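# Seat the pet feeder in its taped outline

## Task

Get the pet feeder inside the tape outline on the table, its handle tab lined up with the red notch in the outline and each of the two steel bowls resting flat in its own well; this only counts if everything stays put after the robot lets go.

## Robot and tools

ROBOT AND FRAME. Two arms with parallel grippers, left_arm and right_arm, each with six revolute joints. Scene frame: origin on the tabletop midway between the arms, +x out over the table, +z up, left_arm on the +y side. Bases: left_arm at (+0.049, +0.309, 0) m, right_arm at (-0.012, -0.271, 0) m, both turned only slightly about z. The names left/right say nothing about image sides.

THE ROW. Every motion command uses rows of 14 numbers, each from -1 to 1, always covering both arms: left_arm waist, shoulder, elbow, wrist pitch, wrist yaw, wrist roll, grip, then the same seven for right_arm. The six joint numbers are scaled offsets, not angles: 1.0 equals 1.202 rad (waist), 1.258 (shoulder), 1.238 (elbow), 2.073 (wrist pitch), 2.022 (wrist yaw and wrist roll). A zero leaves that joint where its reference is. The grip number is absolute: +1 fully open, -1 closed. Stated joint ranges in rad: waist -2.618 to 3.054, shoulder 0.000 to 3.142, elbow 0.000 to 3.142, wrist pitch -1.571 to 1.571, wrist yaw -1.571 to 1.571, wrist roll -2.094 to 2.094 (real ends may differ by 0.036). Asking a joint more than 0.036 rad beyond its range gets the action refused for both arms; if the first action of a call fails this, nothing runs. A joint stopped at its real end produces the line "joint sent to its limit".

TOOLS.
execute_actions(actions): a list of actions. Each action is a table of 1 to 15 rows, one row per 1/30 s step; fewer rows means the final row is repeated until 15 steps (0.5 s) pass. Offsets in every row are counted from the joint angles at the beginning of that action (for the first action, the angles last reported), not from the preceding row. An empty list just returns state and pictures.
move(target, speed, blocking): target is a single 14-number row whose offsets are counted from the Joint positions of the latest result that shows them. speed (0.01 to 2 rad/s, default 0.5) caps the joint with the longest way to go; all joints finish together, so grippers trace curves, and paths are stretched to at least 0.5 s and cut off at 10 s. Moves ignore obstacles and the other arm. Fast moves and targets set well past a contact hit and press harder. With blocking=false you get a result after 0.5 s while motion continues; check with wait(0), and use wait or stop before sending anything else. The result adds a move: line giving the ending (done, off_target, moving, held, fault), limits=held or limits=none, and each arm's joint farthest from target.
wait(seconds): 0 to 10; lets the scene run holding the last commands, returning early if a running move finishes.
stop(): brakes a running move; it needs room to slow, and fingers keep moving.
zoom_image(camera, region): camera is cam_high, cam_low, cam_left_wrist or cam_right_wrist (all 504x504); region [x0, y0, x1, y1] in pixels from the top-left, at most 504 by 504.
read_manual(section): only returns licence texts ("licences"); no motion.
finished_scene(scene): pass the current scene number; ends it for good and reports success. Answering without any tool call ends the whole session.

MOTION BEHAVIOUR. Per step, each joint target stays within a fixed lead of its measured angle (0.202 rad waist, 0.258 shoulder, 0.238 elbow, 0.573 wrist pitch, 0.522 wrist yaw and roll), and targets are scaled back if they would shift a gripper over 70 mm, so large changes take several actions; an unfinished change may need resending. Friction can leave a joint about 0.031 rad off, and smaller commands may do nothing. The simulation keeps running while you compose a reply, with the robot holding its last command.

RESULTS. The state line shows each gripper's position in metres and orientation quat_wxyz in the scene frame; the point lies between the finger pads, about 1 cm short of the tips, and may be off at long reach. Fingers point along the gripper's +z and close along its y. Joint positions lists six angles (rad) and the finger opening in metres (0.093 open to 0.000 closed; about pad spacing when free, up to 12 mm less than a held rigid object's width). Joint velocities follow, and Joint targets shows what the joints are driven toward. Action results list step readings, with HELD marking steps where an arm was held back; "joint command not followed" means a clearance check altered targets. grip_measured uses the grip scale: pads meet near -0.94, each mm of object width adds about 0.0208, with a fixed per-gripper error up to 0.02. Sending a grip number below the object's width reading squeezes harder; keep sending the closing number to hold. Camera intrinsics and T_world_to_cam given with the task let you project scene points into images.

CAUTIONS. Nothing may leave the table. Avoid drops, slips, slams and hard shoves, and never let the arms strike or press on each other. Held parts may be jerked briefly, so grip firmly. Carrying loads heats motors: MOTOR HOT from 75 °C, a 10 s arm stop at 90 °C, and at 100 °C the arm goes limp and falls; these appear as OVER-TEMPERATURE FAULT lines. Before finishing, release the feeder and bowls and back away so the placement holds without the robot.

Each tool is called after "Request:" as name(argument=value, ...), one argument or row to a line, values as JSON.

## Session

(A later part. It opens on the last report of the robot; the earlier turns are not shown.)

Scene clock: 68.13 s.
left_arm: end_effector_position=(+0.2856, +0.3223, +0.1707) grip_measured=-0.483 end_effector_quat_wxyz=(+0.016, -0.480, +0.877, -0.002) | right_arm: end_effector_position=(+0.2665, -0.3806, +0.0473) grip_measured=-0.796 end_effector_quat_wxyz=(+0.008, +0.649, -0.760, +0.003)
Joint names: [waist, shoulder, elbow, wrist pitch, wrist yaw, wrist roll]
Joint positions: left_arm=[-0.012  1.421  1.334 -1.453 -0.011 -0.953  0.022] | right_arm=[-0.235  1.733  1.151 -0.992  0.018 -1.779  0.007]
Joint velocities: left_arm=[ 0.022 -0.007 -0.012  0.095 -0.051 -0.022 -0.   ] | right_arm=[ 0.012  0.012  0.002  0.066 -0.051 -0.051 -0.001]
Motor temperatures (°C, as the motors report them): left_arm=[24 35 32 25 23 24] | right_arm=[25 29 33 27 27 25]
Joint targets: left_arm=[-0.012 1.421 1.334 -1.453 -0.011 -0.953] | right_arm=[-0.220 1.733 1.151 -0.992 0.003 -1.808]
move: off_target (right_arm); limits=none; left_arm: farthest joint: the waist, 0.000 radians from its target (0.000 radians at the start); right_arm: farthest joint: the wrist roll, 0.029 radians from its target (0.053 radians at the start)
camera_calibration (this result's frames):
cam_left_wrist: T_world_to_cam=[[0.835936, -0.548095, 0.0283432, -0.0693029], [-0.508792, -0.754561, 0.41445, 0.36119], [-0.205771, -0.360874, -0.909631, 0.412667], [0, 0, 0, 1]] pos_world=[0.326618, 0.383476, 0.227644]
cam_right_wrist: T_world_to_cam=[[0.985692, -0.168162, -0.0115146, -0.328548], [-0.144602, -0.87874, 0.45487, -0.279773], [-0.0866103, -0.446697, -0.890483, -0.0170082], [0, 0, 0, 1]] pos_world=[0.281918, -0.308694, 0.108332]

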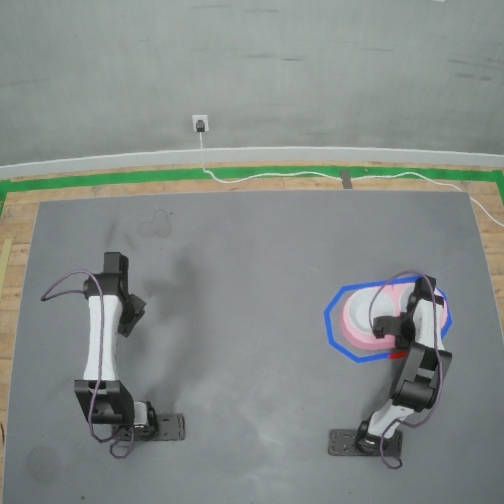

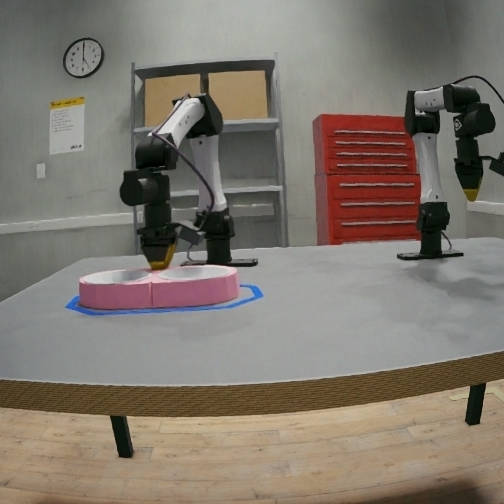

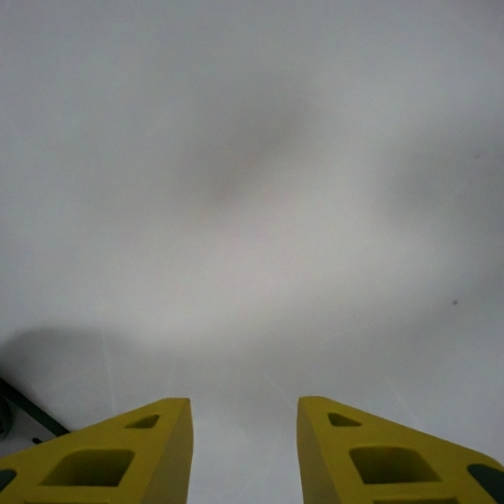

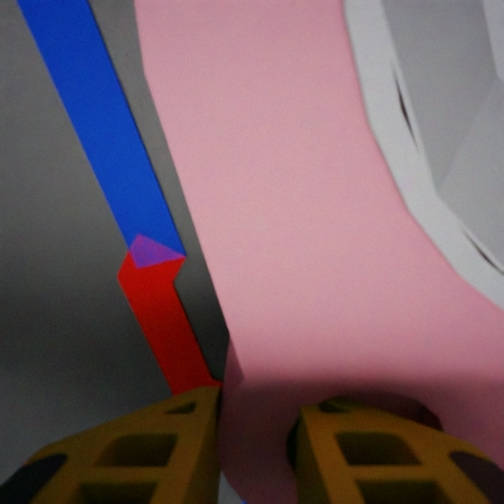

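Request:
move(
  target=[0,0,0,0,0,0,-0.48,0.031,0,0,-0.013,-0.008,0,-0.85],
  speed=0.06,
)

Request:
execute_actions(
  actions=[
    [[0,0,0,0,0,0,-0.48,0,0,0,0,0,0,-0.48]],
  ],
)

Request:
move(
  target=[0,0,0,0,0,0,-0.48,0,-0.07,0.14,-0.11,0,0,-0.48],
  speed=0.25,
)

Request:
zoom_image(
  camera="cam_high",
  region=[310, 250, 470, 390],
)

Scene clock: 72.83 s.
left_arm: end_effector_position=(+0.2856, +0.3223, +0.1707) grip_measured=-0.483 end_effector_quat_wxyz=(+0.016, -0.480, +0.877, -0.002) | right_arm: end_effector_position=(+0.2673, -0.3746, +0.0474) grip_measured=-0.796 end_effector_quat_wxyz=(+0.012, +0.655, -0.756, +0.002)
Joint names: [waist, shoulder, elbow, wrist pitch, wrist yaw, wrist roll]
Joint positions: left_arm=[-0.012  1.421  1.334 -1.453 -0.011 -0.953  0.022] | right_arm=[-0.213  1.733  1.151 -0.998  0.023 -1.771  0.007]
Joint velocities: left_arm=[ 0.012 -0.007 -0.012 -0.022  0.051  0.037 -0.   ] | right_arm=[-0.002  0.007  0.007 -0.007  0.022 -0.022  0.001]
Motor temperatures (°C, as the motors report them): left_arm=[24 34 32 25 23 24] | right_arm=[25 30 33 27 27 25]
Joint targets: left_arm=[-0.012 1.421 1.334 -1.453 -0.011 -0.953] | right_arm=[-0.198 1.733 1.151 -1.019 0.001 -1.779]
move: off_target (right_arm); limits=none; left_arm: farthest joint: the waist, 0.000 radians from its target (0.000 radians at the start); right_arm: farthest joint: the wrist pitch, 0.021 radians from its target (0.027 radians at the start)
camera_calibration (this result's frames):
cam_left_wrist: T_world_to_cam=[[0.835936, -0.548095, 0.0283432, -0.0693029], [-0.508792, -0.754561, 0.41445, 0.36119], [-0.205771, -0.360874, -0.909631, 0.412667], [0, 0, 0, 1]] pos_world=[0.326618, 0.383476, 0.227644]
cam_right_wrist: T_world_to_cam=[[0.987925, -0.153876, -0.0180646, -0.323277], [-0.128539, -0.879131, 0.458919, -0.279056], [-0.0864976, -0.451056, -0.888294, -0.0160149], [0, 0, 0, 1]] pos_world=[0.282119, -0.302295, 0.107998]

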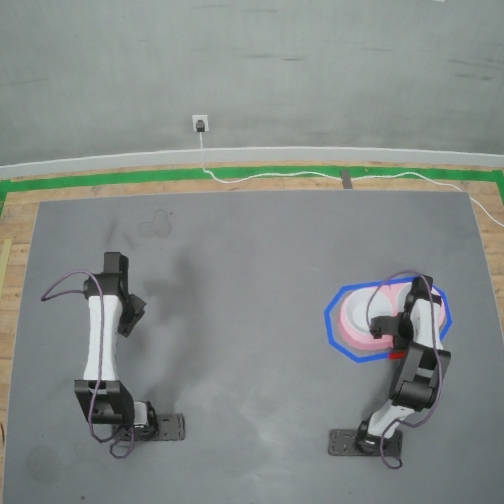

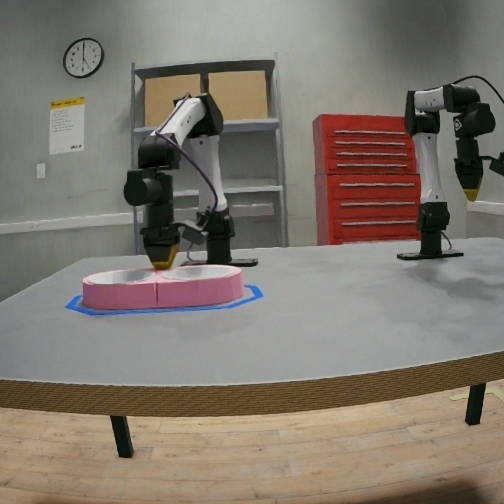

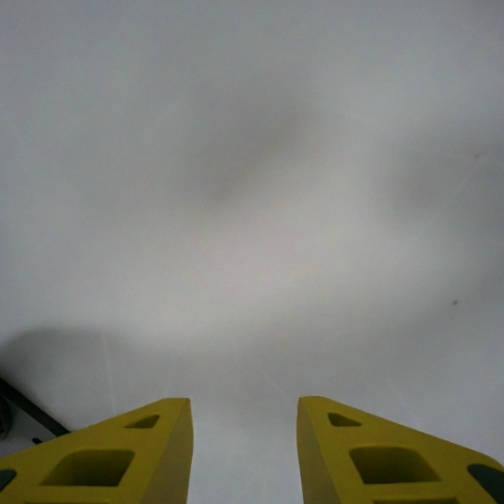

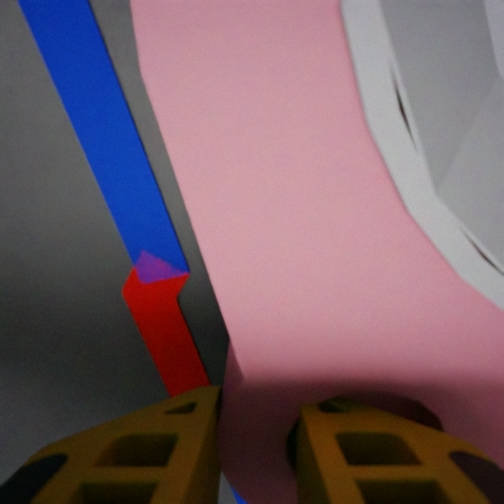

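Scene clock: 73.33 s.
left_arm: end_effector_position=(+0.2856, +0.3223, +0.1707) grip_measured=-0.483 end_effector_quat_wxyz=(+0.016, -0.480, +0.877, -0.002) | right_arm: end_effector_position=(+0.2678, -0.3750, +0.0474) grip_measured=-0.482 end_effector_quat_wxyz=(+0.012, +0.655, -0.756, +0.003)
Joint names: [waist, shoulder, elbow, wrist pitch, wrist yaw, wrist roll]
Joint positions: left_arm=[-0.012  1.421  1.334 -1.453 -0.011 -0.953  0.022] | right_arm=[-0.213  1.733  1.151 -0.995  0.024 -1.77   0.022]
Joint velocities: left_arm=[-0.002 -0.007  0.002  0.007 -0.051 -0.007 -0.   ] | right_arm=[-0.012 -0.012 -0.012 -0.051  0.007 -0.037  0.   ]
Motor temperatures (°C, as the motors report them): left_arm=[24 34 32 25 23 24] | right_arm=[25 30 33 27 27 25]
Joint targets: left_arm=[-0.012 1.421 1.334 -1.453 -0.011 -0.953] | right_arm=[-0.213 1.733 1.151 -0.998 0.023 -1.771]
Step readings (joint positions):
0: left_arm=[-0.012 1.421 1.334 -1.453 -0.011 -0.953] | right_arm=[-0.213 1.733 1.151 -0.998 0.023 -1.771]
1: left_arm=[-0.012 1.421 1.334 -1.453 -0.011 -0.953] | right_arm=[-0.213 1.733 1.151 -0.997 0.024 -1.770]
2: left_arm=[-0.012 1.421 1.334 -1.453 -0.011 -0.953] | right_arm=[-0.213 1.733 1.151 -0.995 0.024 -1.770]
4: left_arm=[-0.012 1.421 1.334 -1.453 -0.011 -0.953] | right_arm=[-0.213 1.733 1.151 -0.995 0.024 -1.770]
8: left_arm=[-0.012 1.421 1.334 -1.453 -0.011 -0.953] | right_arm=[-0.213 1.733 1.151 -0.995 0.024 -1.770]
15: Joint positions above
camera_calibration (this result's frames):
cam_left_wrist: T_world_to_cam=[[0.835936, -0.548095, 0.0283432, -0.0693029], [-0.508792, -0.754561, 0.41445, 0.36119], [-0.205771, -0.360874, -0.909631, 0.412667], [0, 0, 0, 1]] pos_world=[0.326618, 0.383476, 0.227644]
cam_right_wrist: T_world_to_cam=[[0.987846, -0.154651, -0.015567, -0.324277], [-0.130249, -0.878285, 0.460054, -0.278559], [-0.0848203, -0.452435, -0.887754, -0.0171119], [0, 0, 0, 1]] pos_world=[0.282602, -0.302546, 0.107913]

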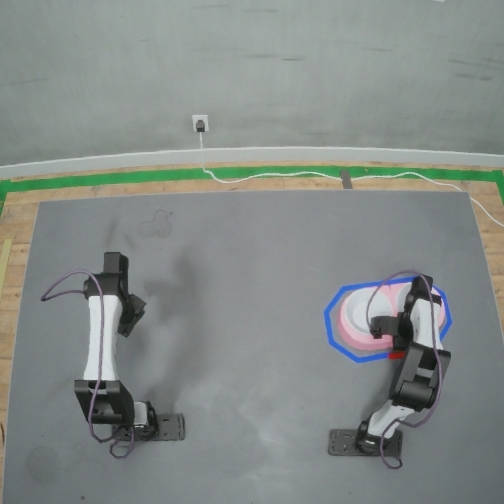

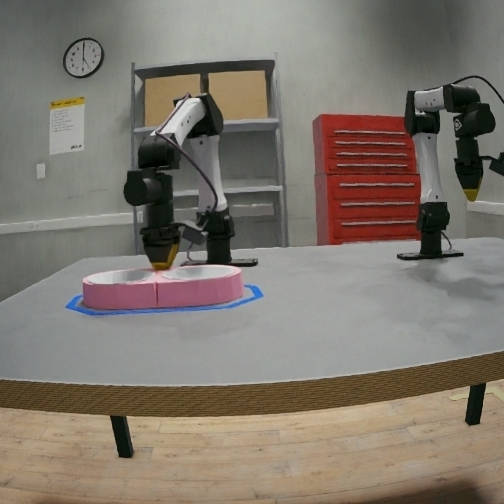

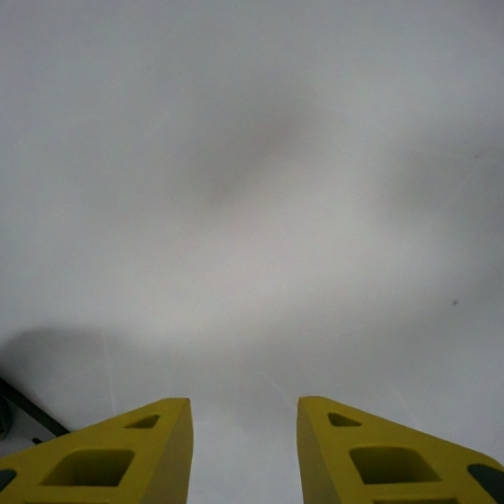

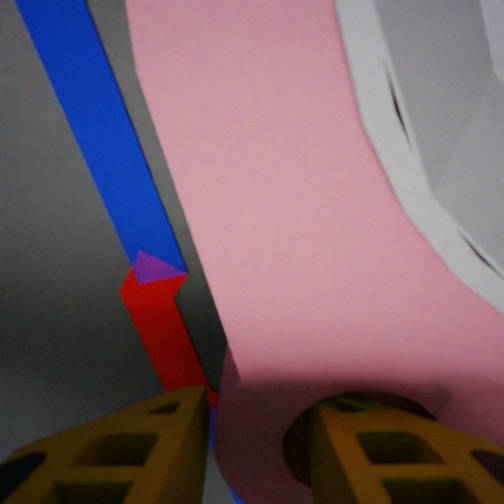

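Scene clock: 74.90 s.
left_arm: end_effector_position=(+0.2856, +0.3223, +0.1707) grip_measured=-0.483 end_effector_quat_wxyz=(+0.016, -0.480, +0.877, -0.002) | right_arm: end_effector_position=(+0.2647, -0.3738, +0.1068) grip_measured=-0.482 end_effector_quat_wxyz=(+0.008, +0.655, -0.756, +0.010)
Joint names: [waist, shoulder, elbow, wrist pitch, wrist yaw, wrist roll]
Joint positions: left_arm=[-0.012  1.421  1.334 -1.453 -0.011 -0.953  0.022] | right_arm=[-0.213  1.655  1.306 -1.211  0.024 -1.77   0.022]
Joint velocities: left_arm=[-0.012  0.002 -0.017 -0.037 -0.007 -0.095 -0.001] | right_arm=[ 0.007 -0.017 -0.017 -0.081  0.007  0.051 -0.   ]
Motor temperatures (°C, as the motors report them): left_arm=[24 34 33 25 23 24] | right_arm=[25 30 33 27 27 25]
Joint targets: left_arm=[-0.012 1.421 1.334 -1.453 -0.011 -0.953] | right_arm=[-0.213 1.645 1.325 -1.223 0.024 -1.770]
move: done; limits=none; left_arm: farthest joint: the waist, 0.000 radians from its target (0.000 radians at the start); right_arm: farthest joint: the elbow, 0.018 radians from its target (0.173 radians at the start)
camera_calibration (this result's frames):
cam_left_wrist: T_world_to_cam=[[0.835936, -0.548095, 0.0283432, -0.0693029], [-0.508792, -0.754561, 0.41445, 0.36119], [-0.205771, -0.360874, -0.909631, 0.412667], [0, 0, 0, 1]] pos_world=[0.326618, 0.383476, 0.227644]
cam_right_wrist: T_world_to_cam=[[0.987963, -0.154693, 0.000174391, -0.321758], [-0.137213, -0.875803, 0.462755, -0.302829], [-0.0714322, -0.457209, -0.886486, 0.030418], [0, 0, 0, 1]] pos_world=[0.278505, -0.301085, 0.167157]

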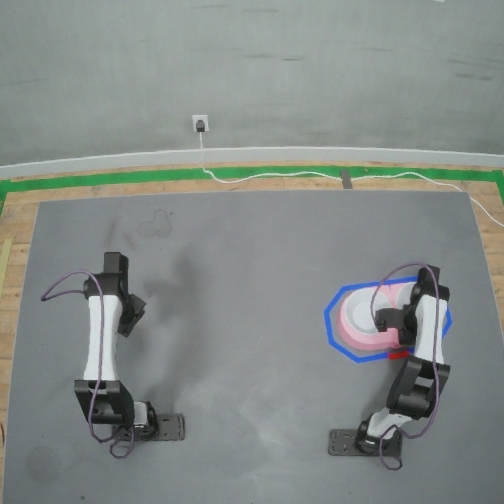

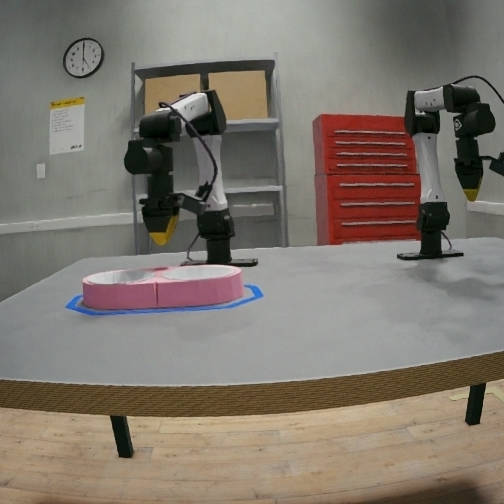

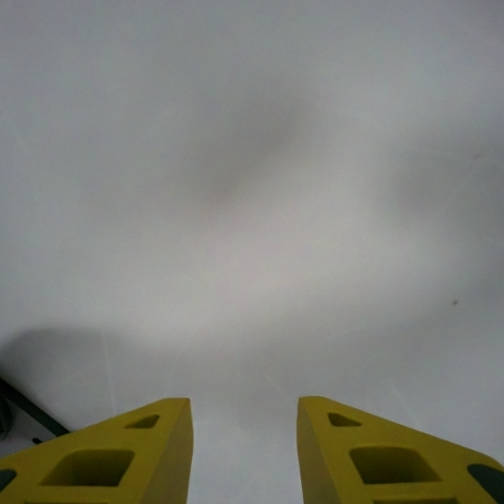

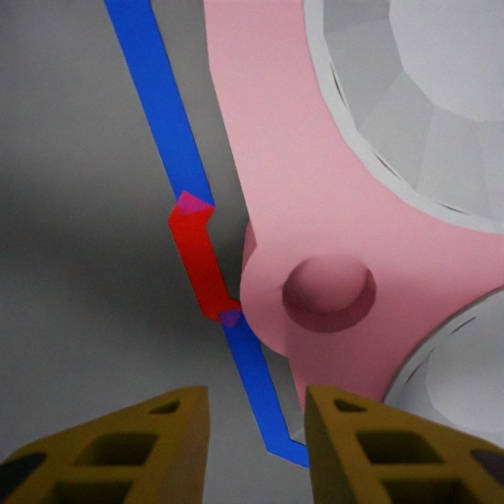

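Region (310, 250, 470, 390) of cam_high's 504x504 image, scaled by 3.150, with more detail than that image has; it fills the top 441 rows of this view, and the rest is white.

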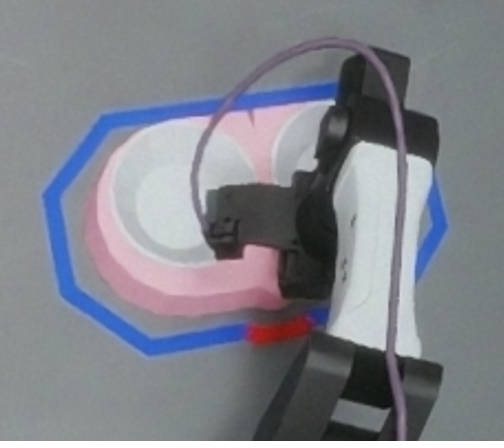

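Request:
finished_scene(
  scene=2,
)

The scene is finished: the task was done.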